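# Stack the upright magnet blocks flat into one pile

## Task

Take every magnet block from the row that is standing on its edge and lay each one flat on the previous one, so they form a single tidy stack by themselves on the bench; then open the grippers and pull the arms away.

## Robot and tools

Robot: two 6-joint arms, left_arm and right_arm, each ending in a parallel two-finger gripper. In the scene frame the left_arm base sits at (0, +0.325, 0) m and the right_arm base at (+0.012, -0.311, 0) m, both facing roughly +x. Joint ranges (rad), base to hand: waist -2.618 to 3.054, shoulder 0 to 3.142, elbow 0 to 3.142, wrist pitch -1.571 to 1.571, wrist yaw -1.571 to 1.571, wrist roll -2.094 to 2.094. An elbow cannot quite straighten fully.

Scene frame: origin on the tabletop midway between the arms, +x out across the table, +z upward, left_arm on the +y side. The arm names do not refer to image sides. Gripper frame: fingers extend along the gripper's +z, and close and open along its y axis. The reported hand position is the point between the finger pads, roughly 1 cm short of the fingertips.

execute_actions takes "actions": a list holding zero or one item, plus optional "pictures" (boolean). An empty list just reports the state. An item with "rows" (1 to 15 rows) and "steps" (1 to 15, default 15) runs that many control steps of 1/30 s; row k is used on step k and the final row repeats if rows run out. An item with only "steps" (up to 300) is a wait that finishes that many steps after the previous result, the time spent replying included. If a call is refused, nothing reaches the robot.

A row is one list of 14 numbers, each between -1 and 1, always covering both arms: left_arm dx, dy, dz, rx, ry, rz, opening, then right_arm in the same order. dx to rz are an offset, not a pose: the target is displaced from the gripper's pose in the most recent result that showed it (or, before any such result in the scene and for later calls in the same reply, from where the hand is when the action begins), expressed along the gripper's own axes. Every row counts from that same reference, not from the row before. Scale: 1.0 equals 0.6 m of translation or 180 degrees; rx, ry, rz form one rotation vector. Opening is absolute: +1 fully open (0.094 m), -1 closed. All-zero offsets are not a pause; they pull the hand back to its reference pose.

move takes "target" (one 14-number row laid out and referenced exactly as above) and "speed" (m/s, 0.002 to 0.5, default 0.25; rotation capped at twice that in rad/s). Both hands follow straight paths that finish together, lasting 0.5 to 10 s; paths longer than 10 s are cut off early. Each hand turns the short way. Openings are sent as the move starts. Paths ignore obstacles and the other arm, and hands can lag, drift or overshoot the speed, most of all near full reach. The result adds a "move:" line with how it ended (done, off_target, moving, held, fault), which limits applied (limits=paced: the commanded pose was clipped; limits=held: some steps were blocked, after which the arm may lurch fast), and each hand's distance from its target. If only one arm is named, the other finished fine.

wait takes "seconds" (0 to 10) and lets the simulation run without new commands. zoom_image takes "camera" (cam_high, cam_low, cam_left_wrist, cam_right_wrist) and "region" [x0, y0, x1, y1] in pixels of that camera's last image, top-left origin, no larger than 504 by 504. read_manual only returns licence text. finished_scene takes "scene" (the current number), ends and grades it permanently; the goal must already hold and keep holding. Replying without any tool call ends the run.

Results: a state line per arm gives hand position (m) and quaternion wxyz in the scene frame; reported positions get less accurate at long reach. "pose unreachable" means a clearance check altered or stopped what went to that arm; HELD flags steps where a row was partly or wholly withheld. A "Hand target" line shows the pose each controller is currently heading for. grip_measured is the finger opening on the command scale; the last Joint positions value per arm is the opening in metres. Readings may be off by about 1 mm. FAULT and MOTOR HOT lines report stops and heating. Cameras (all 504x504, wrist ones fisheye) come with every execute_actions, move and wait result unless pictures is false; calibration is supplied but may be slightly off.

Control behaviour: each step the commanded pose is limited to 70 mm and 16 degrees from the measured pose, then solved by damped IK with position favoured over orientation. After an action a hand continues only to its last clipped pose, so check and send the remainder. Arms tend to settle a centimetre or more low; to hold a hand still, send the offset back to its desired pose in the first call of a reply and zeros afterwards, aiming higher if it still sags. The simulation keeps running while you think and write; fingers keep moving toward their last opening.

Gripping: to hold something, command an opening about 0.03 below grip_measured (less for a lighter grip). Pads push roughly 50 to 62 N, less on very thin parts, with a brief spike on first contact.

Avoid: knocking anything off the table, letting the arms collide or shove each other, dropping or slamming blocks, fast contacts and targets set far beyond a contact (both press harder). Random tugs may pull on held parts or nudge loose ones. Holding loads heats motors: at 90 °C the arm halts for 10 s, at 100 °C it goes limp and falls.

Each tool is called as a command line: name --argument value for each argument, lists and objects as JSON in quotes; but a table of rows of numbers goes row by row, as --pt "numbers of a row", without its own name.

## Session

execute_actions --actions '[]'

Scene clock: 0.00 s of 6200.00 s.
left_arm: end_effector_position=(+0.5827, +0.3501, +0.3706) grip_measured=+1.000 end_effector_quat_wxyz=(+0.400, -0.244, +0.708, -0.529) | right_arm: end_effector_position=(+0.4777, -0.5678, +0.2860) grip_measured=+1.000 end_effector_quat_wxyz=(+0.585, +0.670, +0.399, -0.220)
Joint positions: left_arm=[ 0.284  2.03   1.989 -0.146  0.856 -1.114  0.094] | right_arm=[-0.123  2.006  1.78  -0.32   1.138  1.179  0.094]
Joint velocities: left_arm=[-0.007  0.007  0.007  0.007  0.081  0.051  0.   ] | right_arm=[-0.007 -0.002  0.007 -0.051  0.037 -0.11   0.   ]
Motor temperatures (°C, as the motors report them): left_arm=[26 28 27 31 27 27] | right_arm=[27 27 29 35 27 26]
Hand target (left_arm): +0.581, +0.349, +0.375; +0.403, -0.240, +0.708, -0.528
Hand target (right_arm): +0.473, -0.568, +0.301; +0.593, +0.671, +0.388, -0.218
camera_calibration (this result's frames):
cam_left_wrist: T_world_to_cam=[[0.107209, -0.136463, 0.984827, -0.379341], [-0.890517, -0.453673, 0.0340792, 0.694264], [0.442138, -0.880658, -0.17016, 0.221027], [0, 0, 0, 1]] pos_world=[0.561198, 0.457852, 0.387536]
cam_right_wrist: T_world_to_cam=[[-0.628565, 0.0952159, -0.771907, 0.5777], [0.417613, 0.87859, -0.231687, 0.370684], [0.656129, -0.467988, -0.592014, -0.307069], [0, 0, 0, 1]] pos_world=[0.409796, -0.52439, 0.350024]

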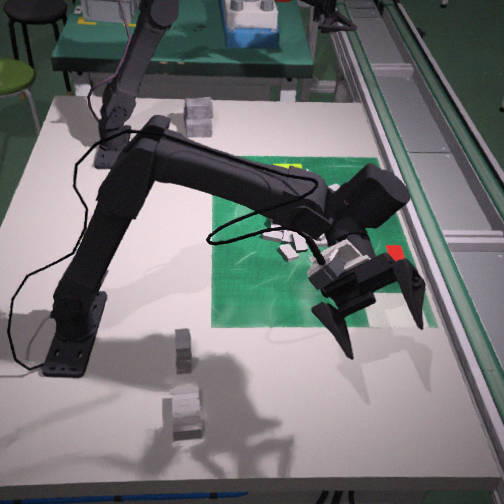

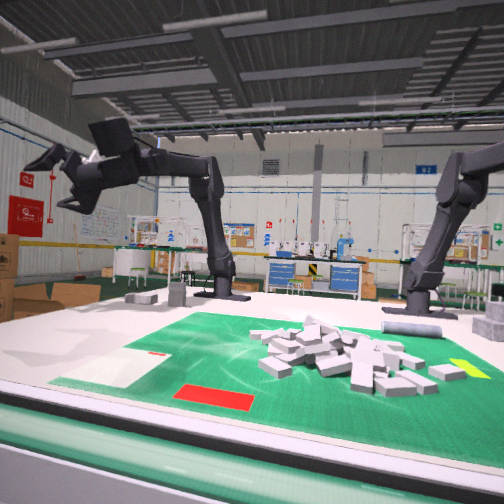

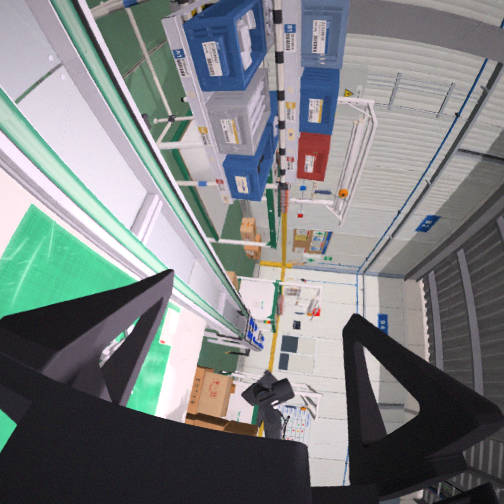

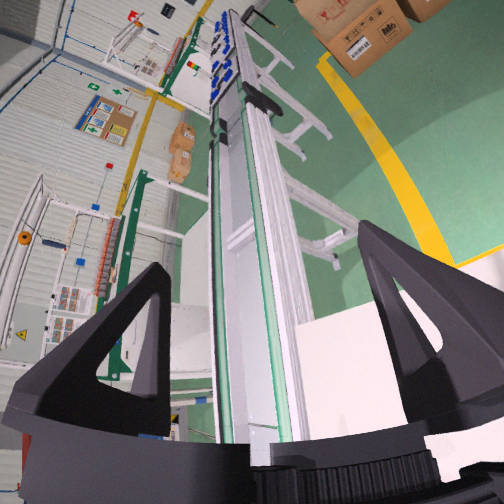

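zoom_image --camera "cam_high" --region '[130, 315, 260, 455]'

zoom_image --camera "cam_low" --region '[110, 265, 210, 320]'

zoom_image --camera "cam_high" --region '[160, 85, 250, 150]'

Region (130, 315, 260, 455) of cam_high's 504x504 image, scaled by 3.600, with more detail than that image has; it fills the left 468 columns of this view, and the rest is white.

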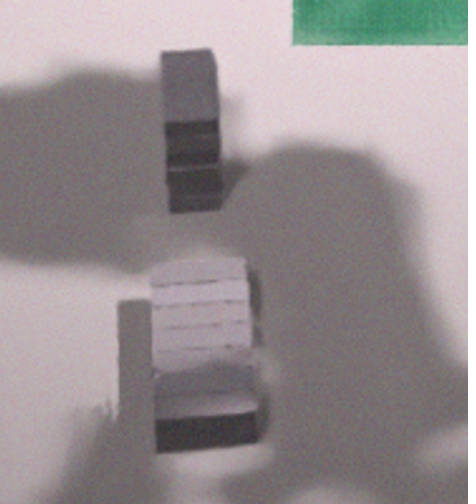

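Region (110, 265, 210, 320) of cam_low's 504x504 image, scaled by 5.040, with more detail than that image has; it fills the top 277 rows of this view, and the rest is white.

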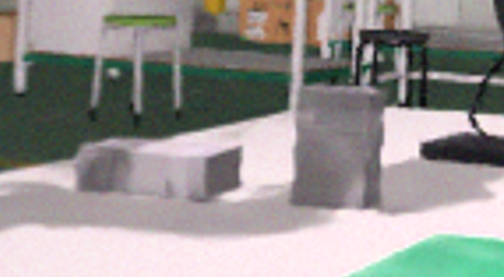

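Region (160, 85, 250, 150) of cam_high's 504x504 image, scaled by 5.600, with more detail than that image has.

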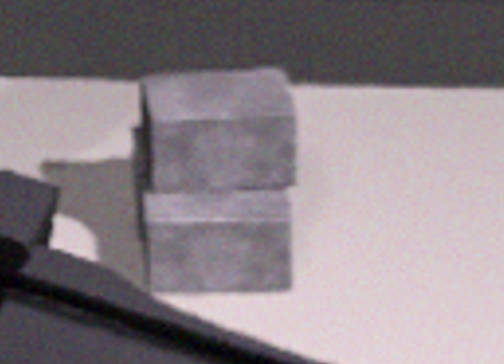

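zoom_image --camera "cam_high" --region '[155, 378, 225, 448]'

Region (155, 378, 225, 448) of cam_high's 504x504 image, scaled by 7.200, with more detail than that image has.

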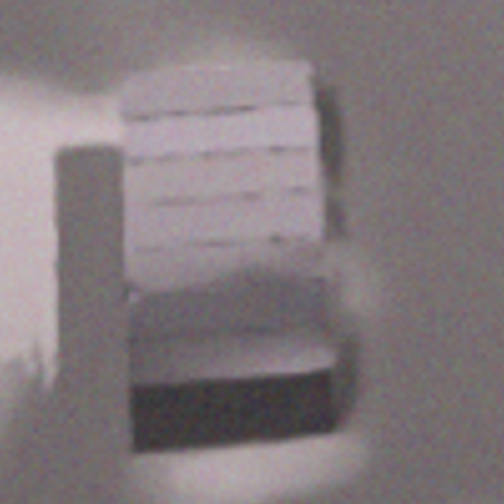

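move --target '[0.7356, 0.0146, -0.3216, 0.0113, 0.1331, 0.4166, 0.1, -0.0179, -0.4938, -0.2055, -0.1919, 0.4706, -0.5535, 1]' --speed 0.25

Scene clock: 109.13 s of 6200.00 s.
left_arm: end_effector_position=(+0.1772, +0.1202, +0.2672) grip_measured=+0.101 end_effector_quat_wxyz=(+0.503, +0.346, +0.755, -0.239) | right_arm: end_effector_position=(+0.2174, -0.4469, +0.1336) grip_measured=+1.000 end_effector_quat_wxyz=(+0.008, -0.033, +0.999, +0.006)
Joint positions: left_arm=[-0.832  0.622  0.743 -0.51   0.028 -0.003  0.052] | right_arm=[-0.529  1.47   1.233 -1.328 -0.019 -0.669  0.094]
Joint velocities: left_arm=[ 0.002 -0.002 -0.017  0.037 -0.037 -0.081  0.   ] | right_arm=[-0.007 -0.007 -0.012  0.007  0.007 -0.022  0.   ]
Motor temperatures (°C, as the motors report them): left_arm=[26 34 30 36 27 27] | right_arm=[27 34 32 36 27 26]
Hand target (left_arm): +0.174, +0.124, +0.262; +0.499, +0.344, +0.759, -0.236
Hand target (right_arm): +0.218, -0.452, +0.139; +0.009, -0.030, +0.999, +0.002
Off the commanded pose (left_arm): 0.017 m, 2 deg.
Off the commanded pose (right_arm): 0.010 m, 1 deg.
After step 90, 100.70 s passed at rest.
move: off_target (left_arm)
camera_calibration (this result's frames):
cam_left_wrist: T_world_to_cam=[[-0.643973, -0.728208, 0.234547, 0.139298], [-0.690857, 0.421818, -0.587185, 0.257738], [0.328656, -0.54017, -0.774727, 0.320932], [0, 0, 0, 1]] pos_world=[0.162288, 0.166077, 0.367303]
cam_right_wrist: T_world_to_cam=[[-0.183896, -0.982803, 0.0167654, -0.39887], [-0.687651, 0.140819, 0.712255, 0.122328], [-0.702367, 0.119452, -0.701721, 0.402684], [0, 0, 0, 1]] pos_world=[0.2936, -0.457338, 0.20213]

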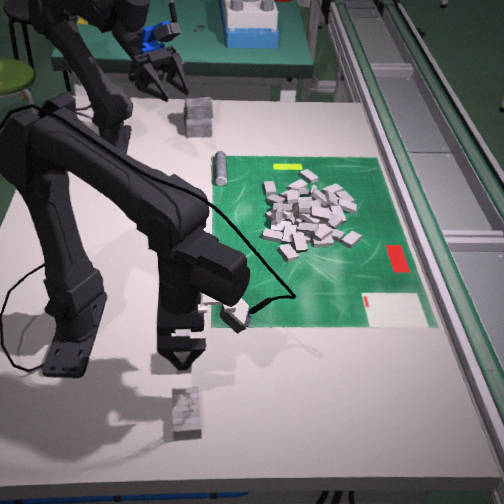

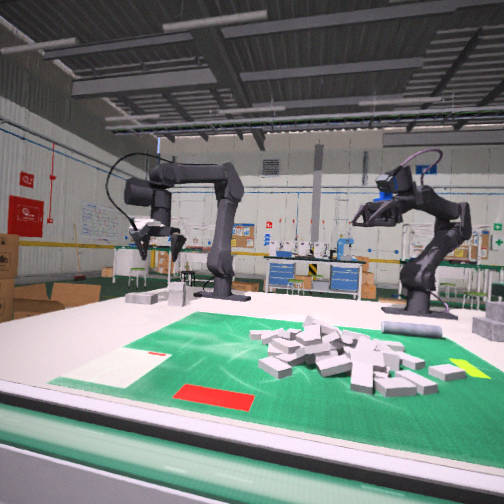

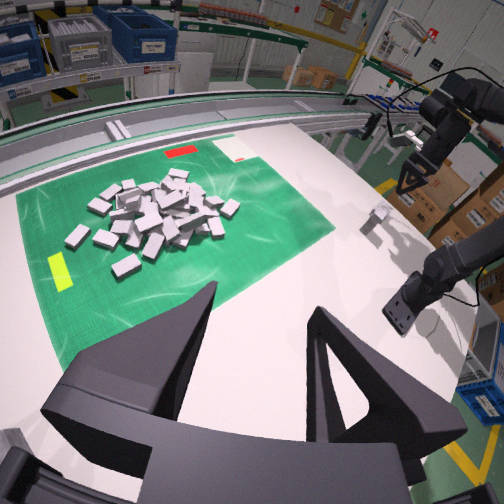

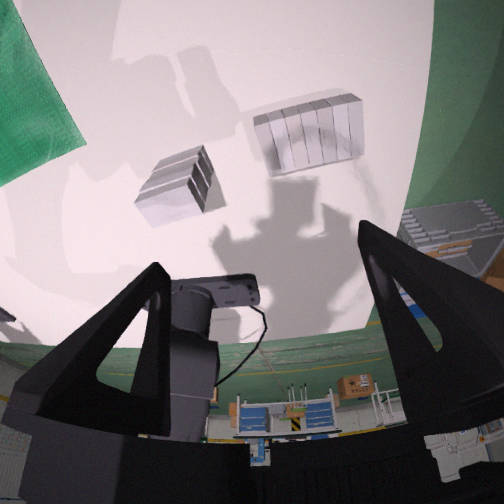

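zoom_image --camera "cam_right_wrist" --region '[235, 75, 385, 195]'

Region (235, 75, 385, 195) of cam_right_wrist's 504x504 image, scaled by 3.360, with more detail than that image has; it fills the top 403 rows of this view, and the rest is white.

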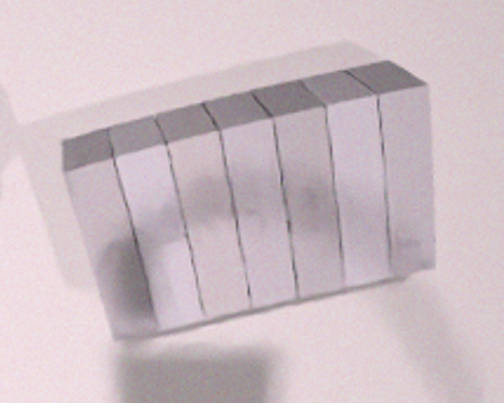

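move --target '[0, 0, 0, 0, 0, 0, 0.1, -0.0028, -0.085, 0.099, 0.0036, 0.0053, -0.0092, 1]' --speed 0.08

zoom_image --camera "cam_right_wrist" --region '[130, 100, 400, 300]'

Scene clock: 139.80 s of 6200.00 s.
left_arm: end_effector_position=(+0.1775, +0.1205, +0.2671) grip_measured=+0.101 end_effector_quat_wxyz=(+0.504, +0.345, +0.755, -0.238) | right_arm: end_effector_position=(+0.2216, -0.4920, +0.0752) grip_measured=+1.000 end_effector_quat_wxyz=(-0.004, -0.050, +0.999, +0.006)
Joint positions: left_arm=[-0.833  0.622  0.743 -0.51   0.025 -0.003  0.052] | right_arm=[-0.644  1.63   1.156 -1.11  -0.003 -0.818  0.094]
Joint velocities: left_arm=[-0.012 -0.007  0.002  0.022 -0.051  0.007 -0.   ] | right_arm=[ 0.002 -0.007  0.007 -0.007 -0.007 -0.125  0.   ]
Motor temperatures (°C, as the motors report them): left_arm=[26 30 29 37 27 27] | right_arm=[27 31 32 33 27 26]
Hand target (left_arm): +0.177, +0.120, +0.267; +0.503, +0.346, +0.755, -0.239
Hand target (right_arm): +0.222, -0.497, +0.074; +0.000, -0.047, +0.999, -0.000
Off the commanded pose (left_arm): 0.000 m, 0 deg.
Off the commanded pose (right_arm): 0.006 m, 1 deg.
After step 90, 26.20 s passed at rest.
move: done
camera_calibration (this result's frames):
cam_left_wrist: T_world_to_cam=[[-0.642568, -0.729776, 0.233524, 0.139894], [-0.691442, 0.420937, -0.587128, 0.257946], [0.330173, -0.538738, -0.775079, 0.320571], [0, 0, 0, 1]] pos_world=[0.162403, 0.166216, 0.367247]
cam_right_wrist: T_world_to_cam=[[-0.150293, -0.988398, 0.0219597, -0.452007], [-0.675136, 0.118835, 0.728059, 0.158359], [-0.722221, 0.0945964, -0.685163, 0.360884], [0, 0, 0, 1]] pos_world=[0.299618, -0.499719, 0.141895]

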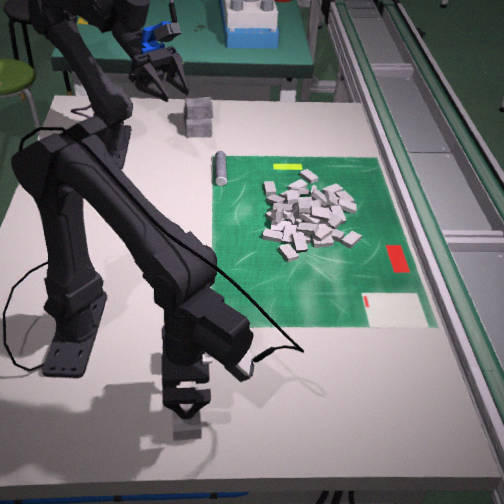

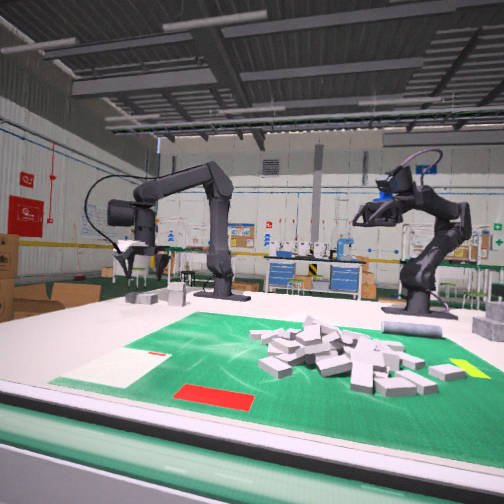

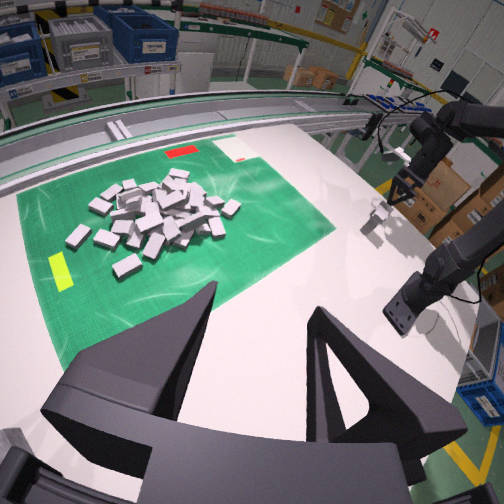

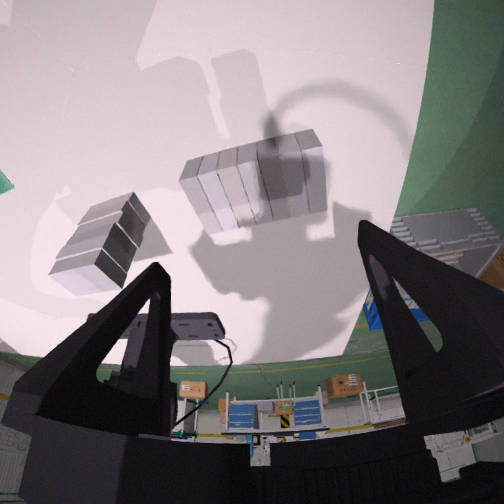

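Region (130, 100, 400, 300) of cam_right_wrist's 504x504 image, scaled by 1.867, with more detail than that image has; it fills the top 373 rows of this view, and the rest is white.

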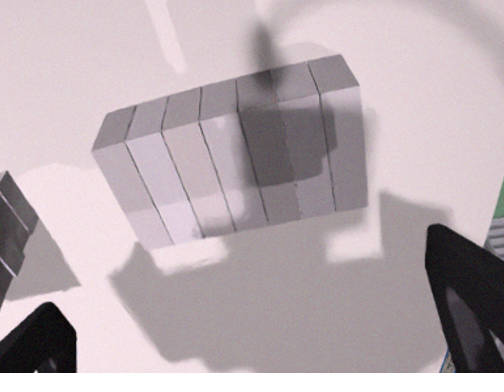

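move --target '[0, 0, 0, 0, 0, 0, 0.1, 0.0, -0.004, 0.058, 0.003, -0.002, 0, 1]' --speed 0.04

zoom_image --camera "cam_right_wrist" --region '[130, 140, 400, 340]'

Scene clock: 157.63 s of 6200.00 s.
left_arm: end_effector_position=(+0.1775, +0.1205, +0.2671) grip_measured=+0.101 end_effector_quat_wxyz=(+0.504, +0.345, +0.755, -0.238) | right_arm: end_effector_position=(+0.2200, -0.4906, +0.0429) grip_measured=+1.000 end_effector_quat_wxyz=(-0.004, -0.050, +0.999, +0.006)
Joint positions: left_arm=[-0.833  0.622  0.743 -0.51   0.025 -0.003  0.052] | right_arm=[-0.644  1.66   1.053 -0.978 -0.003 -0.819  0.094]
Joint velocities: left_arm=[-0.012 -0.012 -0.017  0.037 -0.022  0.007 -0.001] | right_arm=[ 0.002 -0.012 -0.017  0.022 -0.007 -0.037  0.   ]
Motor temperatures (°C, as the motors report them): left_arm=[26 30 30 38 27 27] | right_arm=[27 31 31 33 27 26]
Hand target (left_arm): +0.177, +0.120, +0.267; +0.504, +0.345, +0.755, -0.238
Hand target (right_arm): +0.221, -0.494, +0.041; -0.000, -0.050, +0.999, +0.001
Off the commanded pose (left_arm): 0.000 m, 0 deg.
Off the commanded pose (right_arm): 0.004 m, 1 deg.
After step 90, 13.53 s passed at rest.
move: done
camera_calibration (this result's frames):
cam_left_wrist: T_world_to_cam=[[-0.642568, -0.729776, 0.233524, 0.139894], [-0.691442, 0.420937, -0.587128, 0.257946], [0.330173, -0.538738, -0.775079, 0.320571], [0, 0, 0, 1]] pos_world=[0.162403, 0.166216, 0.367247]
cam_right_wrist: T_world_to_cam=[[-0.149162, -0.988569, 0.0219488, -0.450498], [-0.675281, 0.118056, 0.728051, 0.180332], [-0.72232, 0.0937762, -0.685172, 0.33706], [0, 0, 0, 1]] pos_world=[0.298043, -0.498246, 0.109541]

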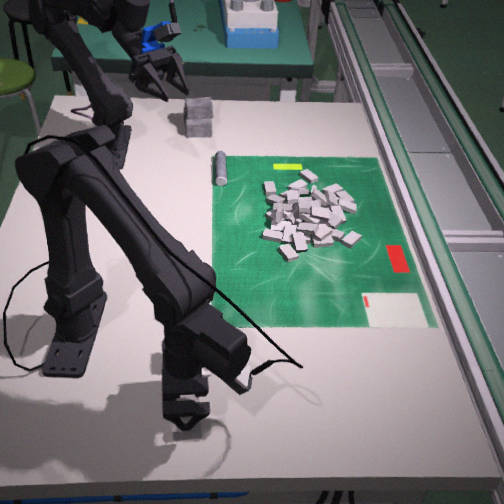

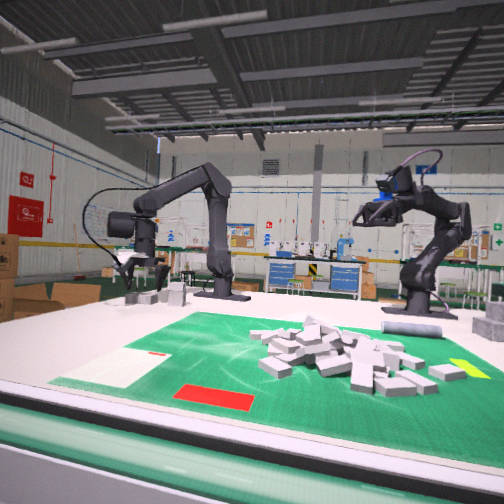

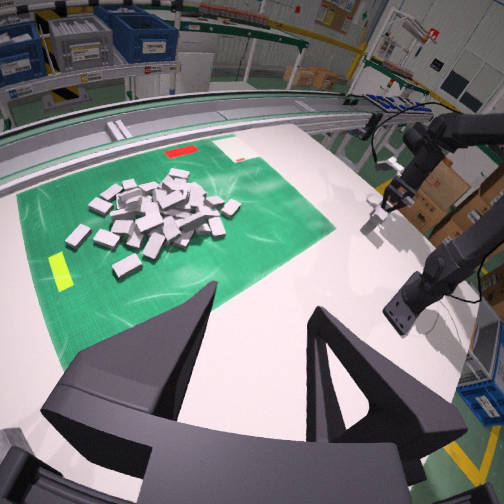

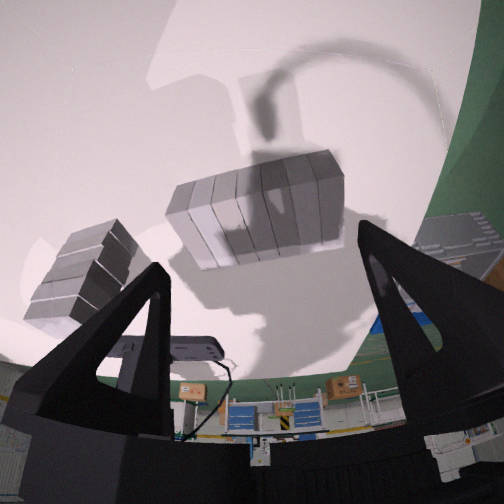

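Region (130, 140, 400, 340) of cam_right_wrist's 504x504 image, scaled by 1.867, with more detail than that image has; it fills the top 373 rows of this view, and the rest is white.

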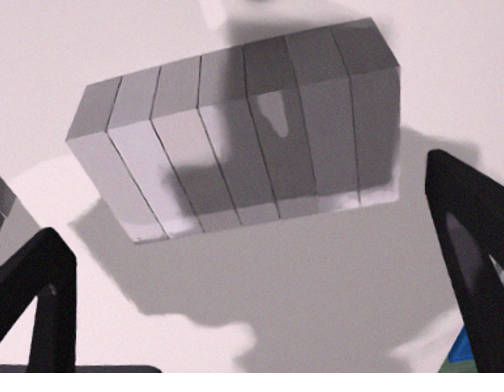

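move --target '[0, 0, 0, 0, 0, 0, 0.1, -0.005, -0.0117, 0.047, 0.003, -0.002, 0, 1]' --speed 0.02

Scene clock: 163.83 s of 6200.00 s.
left_arm: end_effector_position=(+0.1775, +0.1205, +0.2671) grip_measured=+0.101 end_effector_quat_wxyz=(+0.504, +0.345, +0.755, -0.238) | right_arm: end_effector_position=(+0.2230, -0.4932, +0.0173) grip_measured=+1.000 end_effector_quat_wxyz=(-0.003, -0.052, +0.999, +0.006)
Joint positions: left_arm=[-0.833  0.622  0.743 -0.51   0.025 -0.003  0.052] | right_arm=[-0.644  1.715  1.005 -0.874 -0.003 -0.822  0.094]
Joint velocities: left_arm=[-0.012 -0.007  0.002 -0.051 -0.11  -0.037  0.   ] | right_arm=[ 0.002  0.002 -0.012 -0.007 -0.022  0.037  0.   ]
Motor temperatures (°C, as the motors report them): left_arm=[26 29 30 38 27 27] | right_arm=[27 31 31 33 27 26]
Hand target (left_arm): +0.177, +0.120, +0.267; +0.504, +0.345, +0.755, -0.238
Hand target (right_arm): +0.223, -0.497, +0.015; -0.000, -0.050, +0.999, +0.001
Off the commanded pose (left_arm): 0.000 m, 0 deg.
Off the commanded pose (right_arm): 0.005 m, 1 deg.
After step 90, 1.50 s passed at rest.
move: done
camera_calibration (this result's frames):
cam_left_wrist: T_world_to_cam=[[-0.642568, -0.729776, 0.233524, 0.139894], [-0.691442, 0.420937, -0.587128, 0.257946], [0.330173, -0.538738, -0.775079, 0.320571], [0, 0, 0, 1]] pos_world=[0.162403, 0.166216, 0.367247]
cam_right_wrist: T_world_to_cam=[[-0.146158, -0.989009, 0.0223324, -0.452994], [-0.676082, 0.116342, 0.727584, 0.200597], [-0.722185, 0.091244, -0.685655, 0.320743], [0, 0, 0, 1]] pos_world=[0.301047, -0.500619, 0.0840845]

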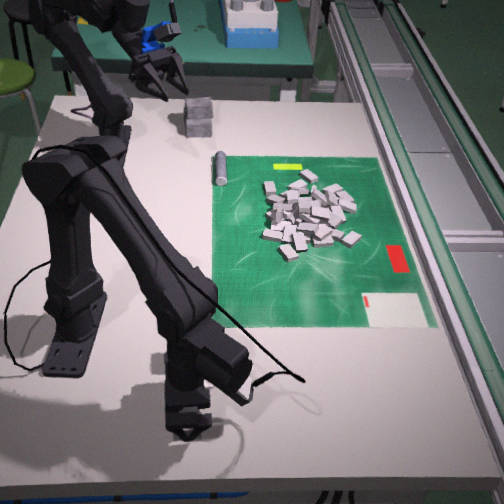

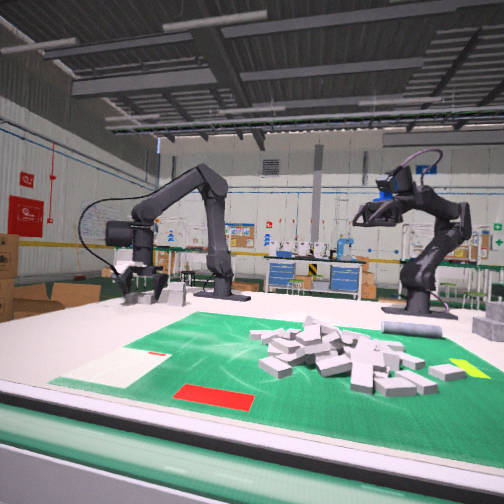

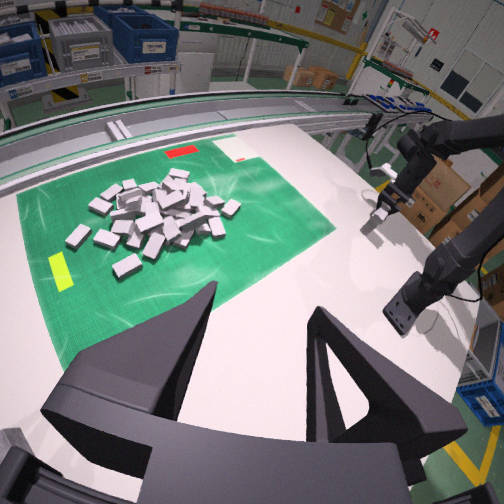

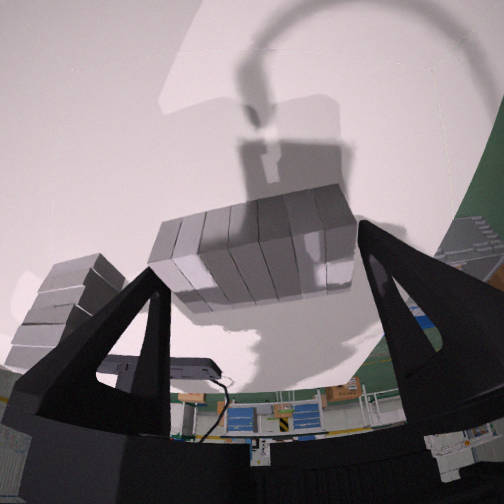

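move --target '[0, 0, 0, 0, 0, 0, 0.1, 0.0, -0.004, 0.011, 0.003, -0.002, 0, 0.9]' --speed 0.01

execute_actions --actions '[{"rows": [[0,0,0,0,0,0,0.1,0,0,0,0,0,0,0.88],[0,0,0,0,0,0,0.1,0,0,0,0,0,0,0.86],[0,0,0,0,0,0,0.1,0,0,0,0,0,0,0.84],[0,0,0,0,0,0,0.1,0,0,0,0,0,0,0.82],[0,0,0,0,0,0,0.1,0,0,0,0,0,0,0.80],[0,0,0,0,0,0,0.1,0,0,0,0,0,0,0.785],[0,0,0,0,0,0,0.1,0,0,0,0,0,0,0.77],[0,0,0,0,0,0,0.1,0,0,0,0,0,0,0.755],[0,0,0,0,0,0,0.1,0,0,0,0,0,0,0.74],[0,0,0,0,0,0,0.1,0,0,0,0,0,0,0.725],[0,0,0,0,0,0,0.1,0,0,0,0,0,0,0.71],[0,0,0,0,0,0,0.1,0,0,0,0,0,0,0.695],[0,0,0,0,0,0,0.1,0,0,0,0,0,0,0.68],[0,0,0,0,0,0,0.1,0,0,0,0,0,0,0.665],[0,0,0,0,0,0,0.1,0,0,0,0,0,0,0.65]], "steps": 15}]'

Scene clock: 172.70 s of 6200.00 s.
left_arm: end_effector_position=(+0.1775, +0.1205, +0.2671) grip_measured=+0.101 end_effector_quat_wxyz=(+0.504, +0.345, +0.755, -0.238) | right_arm: end_effector_position=(+0.2227, -0.4930, +0.0143) grip_measured=+0.902 end_effector_quat_wxyz=(-0.002, -0.052, +0.999, +0.004)
Joint positions: left_arm=[-0.833  0.622  0.743 -0.51   0.025 -0.003  0.052] | right_arm=[-0.644  1.715  0.991 -0.856 -0.003 -0.822  0.089]
Joint velocities: left_arm=[ 0.002 -0.017 -0.007 -0.051 -0.11   0.066 -0.001] | right_arm=[-0.012 -0.002 -0.007 -0.007  0.007  0.051 -0.001]
Motor temperatures (°C, as the motors report them): left_arm=[26 29 30 38 27 27] | right_arm=[27 31 31 33 27 26]
Hand target (left_arm): +0.177, +0.120, +0.267; +0.504, +0.345, +0.755, -0.238
Hand target (right_arm): +0.223, -0.496, +0.011; -0.000, -0.052, +0.999, +0.001
Off the commanded pose (left_arm): 0.000 m, 0 deg.
Off the commanded pose (right_arm): 0.004 m, 0 deg.
After step 90, 4.93 s passed at rest.
move: done
camera_calibration (this result's frames):
cam_left_wrist: T_world_to_cam=[[-0.642568, -0.729776, 0.233524, 0.139894], [-0.691442, 0.420937, -0.587128, 0.257946], [0.330173, -0.538738, -0.775079, 0.320571], [0, 0, 0, 1]] pos_world=[0.162403, 0.166216, 0.367247]
cam_right_wrist: T_world_to_cam=[[-0.14624, -0.988938, 0.024809, -0.45269], [-0.678584, 0.118531, 0.724896, 0.204222], [-0.719818, 0.0891735, -0.688412, 0.316929], [0, 0, 0, 1]] pos_world=[0.300511, -0.50015, 0.081369]

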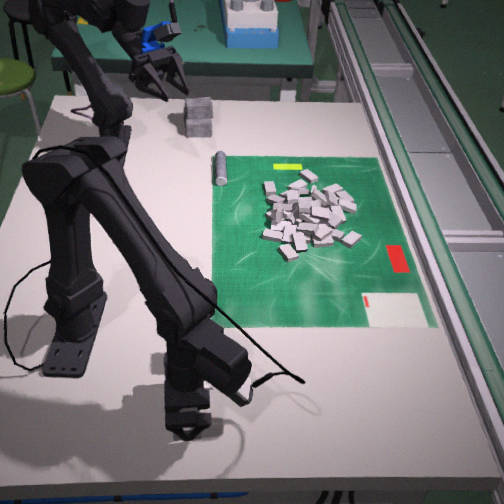

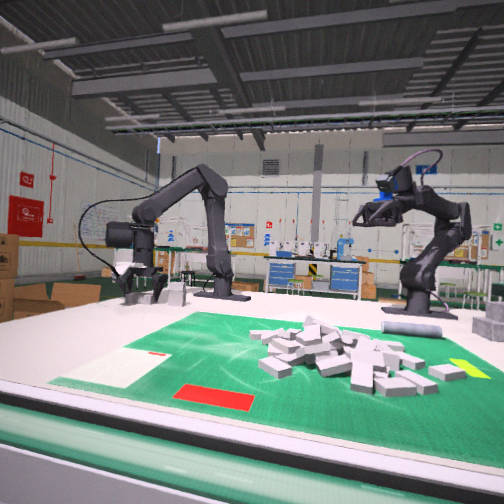

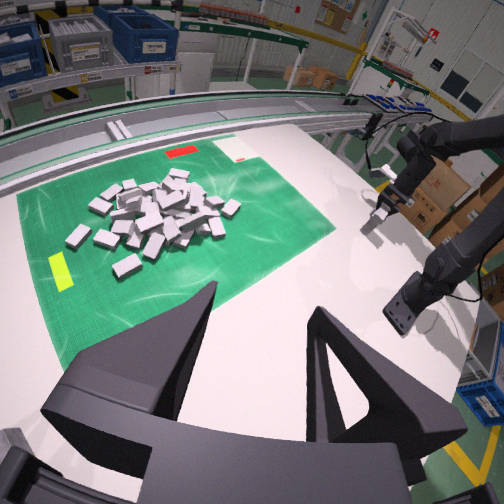

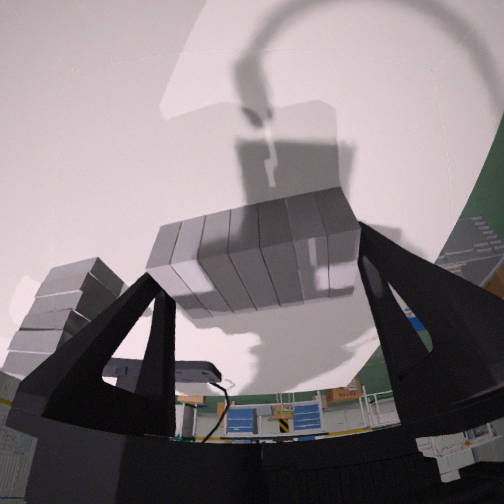

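Scene clock: 173.20 s of 6200.00 s.
left_arm: end_effector_position=(+0.1775, +0.1205, +0.2671) grip_measured=+0.101 end_effector_quat_wxyz=(+0.504, +0.345, +0.755, -0.238) | right_arm: end_effector_position=(+0.2226, -0.4932, +0.0143) grip_measured=+0.667 end_effector_quat_wxyz=(-0.002, -0.052, +0.999, +0.003)
Joint positions: left_arm=[-0.833  0.622  0.743 -0.51   0.025 -0.003  0.052] | right_arm=[-0.644  1.715  0.991 -0.856 -0.002 -0.822  0.078]
Joint velocities: left_arm=[ 0.002 -0.002 -0.002 -0.022  0.051  0.007 -0.   ] | right_arm=[ 0.002 -0.012 -0.007 -0.022 -0.022 -0.037 -0.007]
Motor temperatures (°C, as the motors report them): left_arm=[26 29 30 38 27 27] | right_arm=[27 31 31 33 27 26]
Hand target (left_arm): +0.177, +0.120, +0.267; +0.504, +0.345, +0.755, -0.238
Hand target (right_arm): +0.223, -0.493, +0.014; -0.002, -0.052, +0.999, +0.004
Off the commanded pose (left_arm): 0.000 m, 0 deg.
Off the commanded pose (right_arm): 0.000 m, 0 deg.
Steps of this call (steps 1 to 15: all 15 steps of this action). Readings (end_effector_position):
1: left_arm (+0.1775, +0.1205, +0.2671) | right_arm (+0.2227, -0.4930, +0.0143)
2: left_arm (+0.1775, +0.1205, +0.2671) | right_arm (+0.2227, -0.4930, +0.0143)
4: left_arm (+0.1775, +0.1205, +0.2671) | right_arm (+0.2227, -0.4930, +0.0143)
8: left_arm (+0.1775, +0.1205, +0.2671) | right_arm (+0.2227, -0.4930, +0.0143)
15: the state above
camera_calibration (this result's frames):
cam_left_wrist: T_world_to_cam=[[-0.642568, -0.729776, 0.233524, 0.139894], [-0.691442, 0.420937, -0.587128, 0.257946], [0.330173, -0.538738, -0.775079, 0.320571], [0, 0, 0, 1]] pos_world=[0.162403, 0.166216, 0.367247]
cam_right_wrist: T_world_to_cam=[[-0.146209, -0.988904, 0.0262981, -0.452981], [-0.678066, 0.119538, 0.725216, 0.204558], [-0.720312, 0.0882014, -0.688019, 0.316499], [0, 0, 0, 1]] pos_world=[0.300452, -0.500323, 0.0813216]

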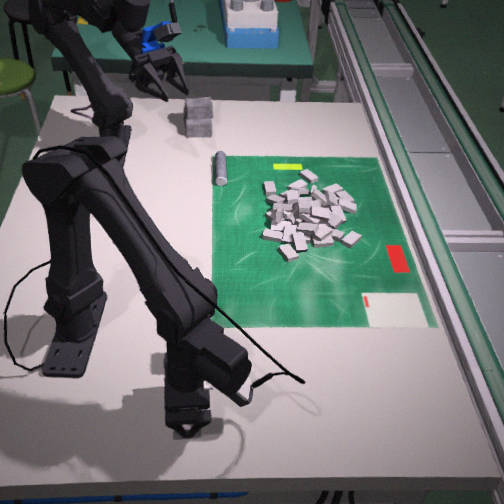

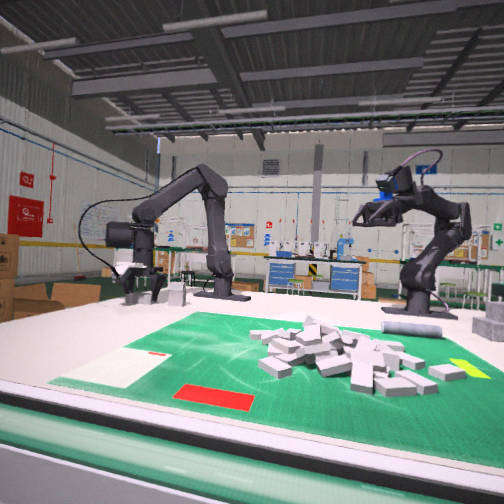

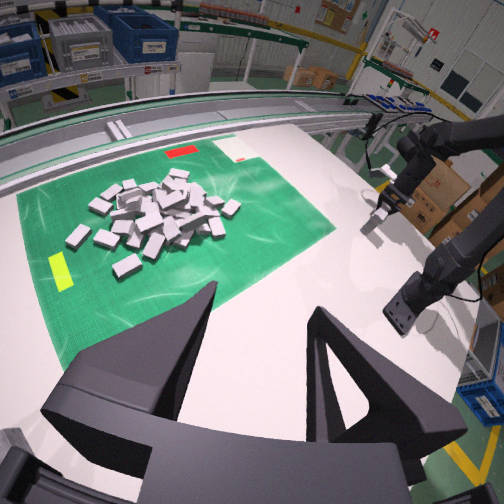

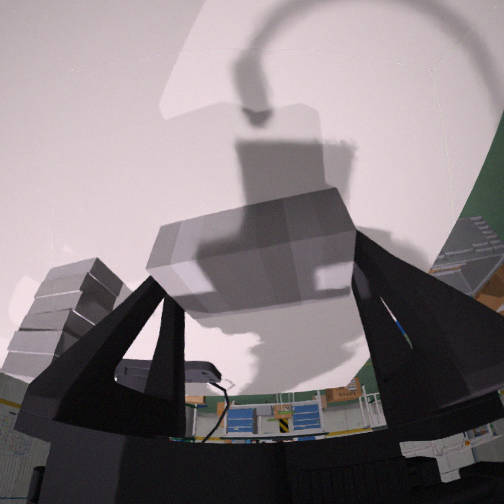

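execute_actions --actions '[{"rows": [[0,0,0,0,0,0,0.1,0,0,0,0,0,0,0.63],[0,0,0,0,0,0,0.1,0,0,0,0,0,0,0.61],[0,0,0,0,0,0,0.1,0,0,0,0,0,0,0.6]], "steps": 10}]' --pictures false

move --target '[0, 0, 0, 0, 0, 0, 0.1, 0, 0, -0.24, 0, 0, 0, 0.6]' --speed 0.06

Scene clock: 179.30 s of 6200.00 s.
left_arm: end_effector_position=(+0.1775, +0.1205, +0.2671) grip_measured=+0.101 end_effector_quat_wxyz=(+0.504, +0.345, +0.755, -0.238) | right_arm: end_effector_position=(+0.2226, -0.4932, +0.0143) grip_measured=+0.660 end_effector_quat_wxyz=(-0.002, -0.052, +0.999, +0.003)
Joint positions: left_arm=[-0.833  0.622  0.743 -0.51   0.025 -0.003  0.052] | right_arm=[-0.644  1.715  0.991 -0.856 -0.002 -0.822  0.078]
Joint velocities: left_arm=[-0.002  0.002 -0.022 -0.066  0.007  0.007 -0.   ] | right_arm=[ 0.007 -0.007  0.002  0.051  0.037  0.007 -0.002]
Motor temperatures (°C, as the motors report them): left_arm=[26 29 30 39 27 27] | right_arm=[27 31 31 32 27 26]
Hand target (left_arm): +0.177, +0.120, +0.267; +0.504, +0.345, +0.755, -0.238
Hand target (right_arm): +0.223, -0.493, +0.014; -0.002, -0.052, +0.999, +0.003
Off the commanded pose (left_arm): 0.000 m, 0 deg.
Off the commanded pose (right_arm): 0.000 m, 0 deg.
Steps of this call (steps 1 to 90: nothing new was sent; then 2.77 s passed at rest; steps 91 to 100: all 10 steps of this action). Readings (end_effector_position):
91: left_arm (+0.1775, +0.1205, +0.2671) | right_arm (+0.2226, -0.4932, +0.0143)
92: left_arm (+0.1775, +0.1205, +0.2671) | right_arm (+0.2226, -0.4932, +0.0143)
94: left_arm (+0.1775, +0.1205, +0.2671) | right_arm (+0.2226, -0.4932, +0.0143)
98: left_arm (+0.1775, +0.1205, +0.2671) | right_arm (+0.2226, -0.4932, +0.0143)
100: the state above

Scene clock: 182.47 s of 6200.00 s.
left_arm: end_effector_position=(+0.1775, +0.1205, +0.2671) grip_measured=+0.101 end_effector_quat_wxyz=(+0.504, +0.345, +0.755, -0.238) | right_arm: end_effector_position=(+0.2216, -0.4924, +0.1341) grip_measured=+0.660 end_effector_quat_wxyz=(-0.025, -0.052, +0.998, +0.026)
Joint positions: left_arm=[-0.833  0.622  0.743 -0.51   0.025 -0.003  0.052] | right_arm=[-0.644  1.66   1.421 -1.403 -0.002 -0.822  0.078]
Joint velocities: left_arm=[ 0.007  0.002  0.007 -0.066  0.022  0.081 -0.   ] | right_arm=[-0.002 -0.032  0.002  0.051 -0.037 -0.022  0.   ]
Motor temperatures (°C, as the motors report them): left_arm=[26 29 30 39 27 27] | right_arm=[27 31 31 32 27 26]
Hand target (left_arm): +0.177, +0.120, +0.267; +0.504, +0.345, +0.755, -0.238
Hand target (right_arm): +0.225, -0.494, +0.157; -0.002, -0.052, +0.999, +0.003
Off the commanded pose (left_arm): 0.000 m, 0 deg.
Off the commanded pose (right_arm): 0.024 m, 4 deg.
move: off_target (right_arm)
camera_calibration (this result's frames):
cam_left_wrist: T_world_to_cam=[[-0.642568, -0.729776, 0.233524, 0.139894], [-0.691442, 0.420937, -0.587128, 0.257946], [0.330173, -0.538738, -0.775079, 0.320571], [0, 0, 0, 1]] pos_world=[0.162403, 0.166216, 0.367247]
cam_right_wrist: T_world_to_cam=[[-0.145775, -0.989284, -0.00819475, -0.451094], [-0.642413, 0.0883563, 0.761249, 0.0888757], [-0.752367, 0.116235, -0.648408, 0.413711], [0, 0, 0, 1]] pos_world=[0.302599, -0.502201, 0.196901]

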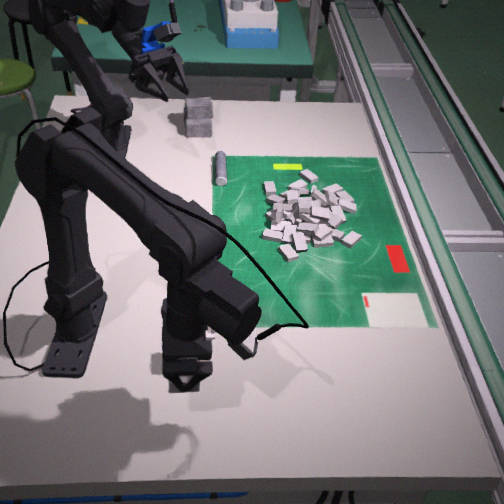

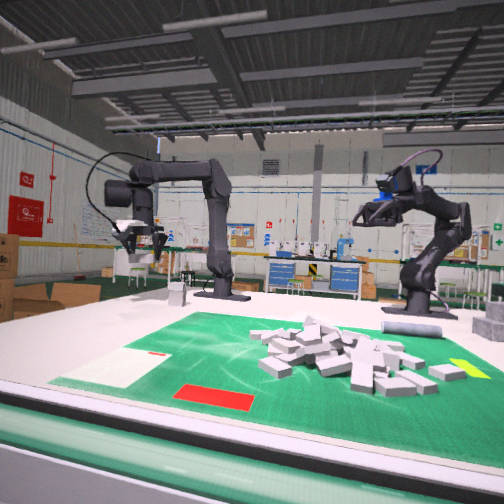

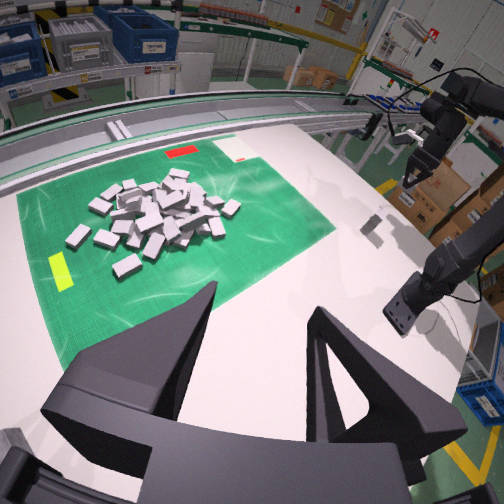

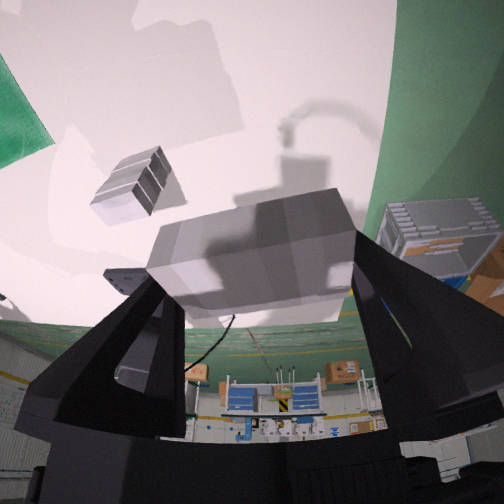

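move --target '[0, 0, 0, 0, 0, 0, 0.1, -0.1831, 0.795, -0.1004, -0.449, -0.2543, 0.2198, 0.6]' --speed 0.14

Scene clock: 210.03 s of 6200.00 s.
left_arm: end_effector_position=(+0.1775, +0.1205, +0.2671) grip_measured=+0.101 end_effector_quat_wxyz=(+0.504, +0.345, +0.755, -0.238) | right_arm: end_effector_position=(+0.2797, -0.0227, +0.1485) grip_measured=+0.660 end_effector_quat_wxyz=(+0.269, +0.314, +0.722, +0.554)
Joint positions: left_arm=[-0.833  0.622  0.743 -0.51   0.025 -0.003  0.052] | right_arm=[0.978 1.366 0.394 0.725 0.188 1.576 0.078]
Joint velocities: left_arm=[ 0.002  0.002 -0.007  0.051 -0.022  0.095  0.   ] | right_arm=[-0.007  0.022 -0.002  0.081  0.051  0.051  0.   ]
Motor temperatures (°C, as the motors report them): left_arm=[26 29 30 39 27 27] | right_arm=[27 32 33 35 28 26]
Hand target (left_arm): +0.177, +0.120, +0.267; +0.504, +0.345, +0.755, -0.238
Hand target (right_arm): +0.285, -0.014, +0.212; +0.296, +0.295, +0.651, +0.634
Off the commanded pose (left_arm): 0.000 m, 0 deg.
Off the commanded pose (right_arm): 0.067 m, 14 deg.
After step 90, 16.07 s passed at rest.
move: off_target (right_arm); limits=paced
camera_calibration (this result's frames):
cam_left_wrist: T_world_to_cam=[[-0.642568, -0.729776, 0.233524, 0.139894], [-0.691442, 0.420937, -0.587128, 0.257946], [0.330173, -0.538738, -0.775079, 0.320571], [0, 0, 0, 1]] pos_world=[0.162403, 0.166216, 0.367247]
cam_right_wrist: T_world_to_cam=[[-0.336864, -0.0162891, -0.941412, 0.236289], [-0.938929, 0.0804102, 0.334584, 0.219833], [0.0702491, 0.996629, -0.0423816, 0.112012], [0, 0, 0, 1]] pos_world=[0.278136, -0.125462, 0.15364]

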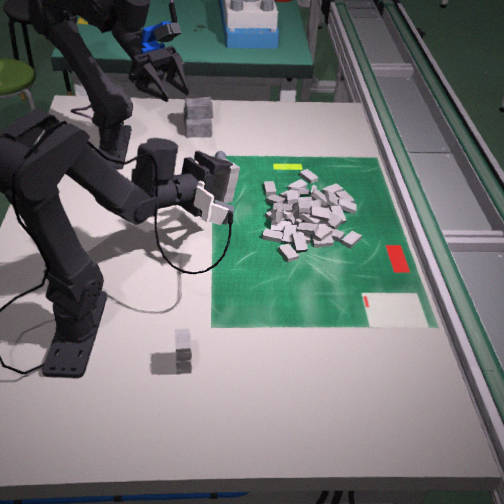

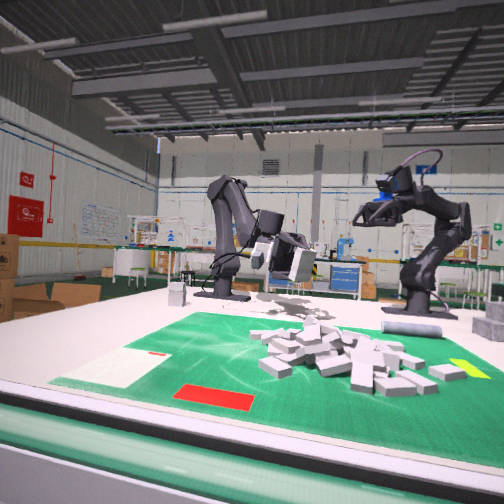

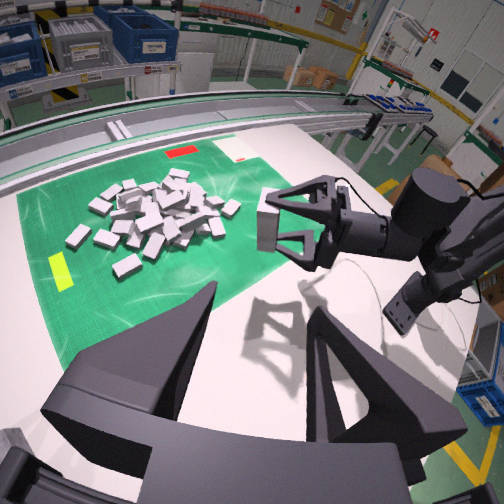

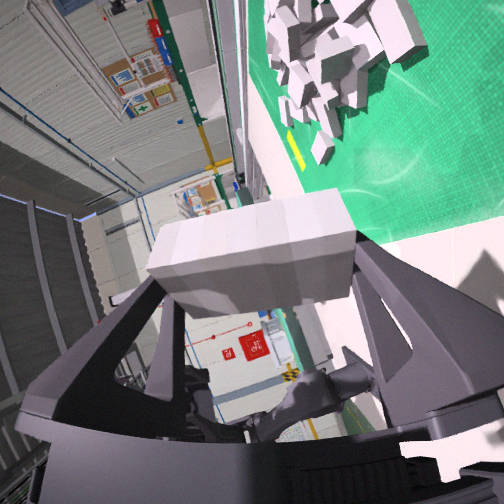

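execute_actions --actions '[{"rows": [[0,0,0,0,0,0,0.1,0.001,0.1696,-0.0328,-0.1529,0,0.0292,0.6]], "steps": 15}]' --pictures false

Scene clock: 245.93 s of 6200.00 s.
left_arm: end_effector_position=(+0.1775, +0.1205, +0.2671) grip_measured=+0.101 end_effector_quat_wxyz=(+0.504, +0.345, +0.755, -0.238) | right_arm: end_effector_position=(+0.2776, -0.0267, +0.1841) grip_measured=+0.660 end_effector_quat_wxyz=(+0.280, +0.309, +0.684, +0.599)
Joint positions: left_arm=[-0.833  0.622  0.743 -0.51   0.025 -0.003  0.052] | right_arm=[0.978 1.289 0.378 0.783 0.193 1.582 0.078]
Joint velocities: left_arm=[-0.017 -0.017 -0.007 -0.007 -0.022  0.007 -0.   ] | right_arm=[-0.012  0.134 -0.095  0.403  0.051 -0.007  0.001]
Motor temperatures (°C, as the motors report them): left_arm=[26 29 30 40 27 27] | right_arm=[27 31 33 51 27 26]
Hand target (left_arm): +0.177, +0.120, +0.267; +0.504, +0.345, +0.755, -0.238
Hand target (right_arm): +0.277, -0.023, +0.250; +0.301, +0.289, +0.599, +0.684
Off the commanded pose (left_arm): 0.000 m, 0 deg.
Off the commanded pose (right_arm): 0.069 m, 21 deg; orientation clipped at the last step of the last action.
Steps of this call (steps 1 to 90: nothing new was sent; then 32.40 s passed at rest; steps 91 to 105: all 15 steps of this action). Readings (end_effector_position):
91: left_arm (+0.1775, +0.1205, +0.2671) | right_arm (+0.2796, -0.0229, +0.1501)
92: left_arm (+0.1775, +0.1205, +0.2671) | right_arm (+0.2787, -0.0240, +0.1519)
94: left_arm (+0.1775, +0.1205, +0.2671) | right_arm (+0.2774, -0.0257, +0.1594)
98: left_arm (+0.1775, +0.1205, +0.2671) | right_arm (+0.2771, -0.0266, +0.1753)
105: the state above


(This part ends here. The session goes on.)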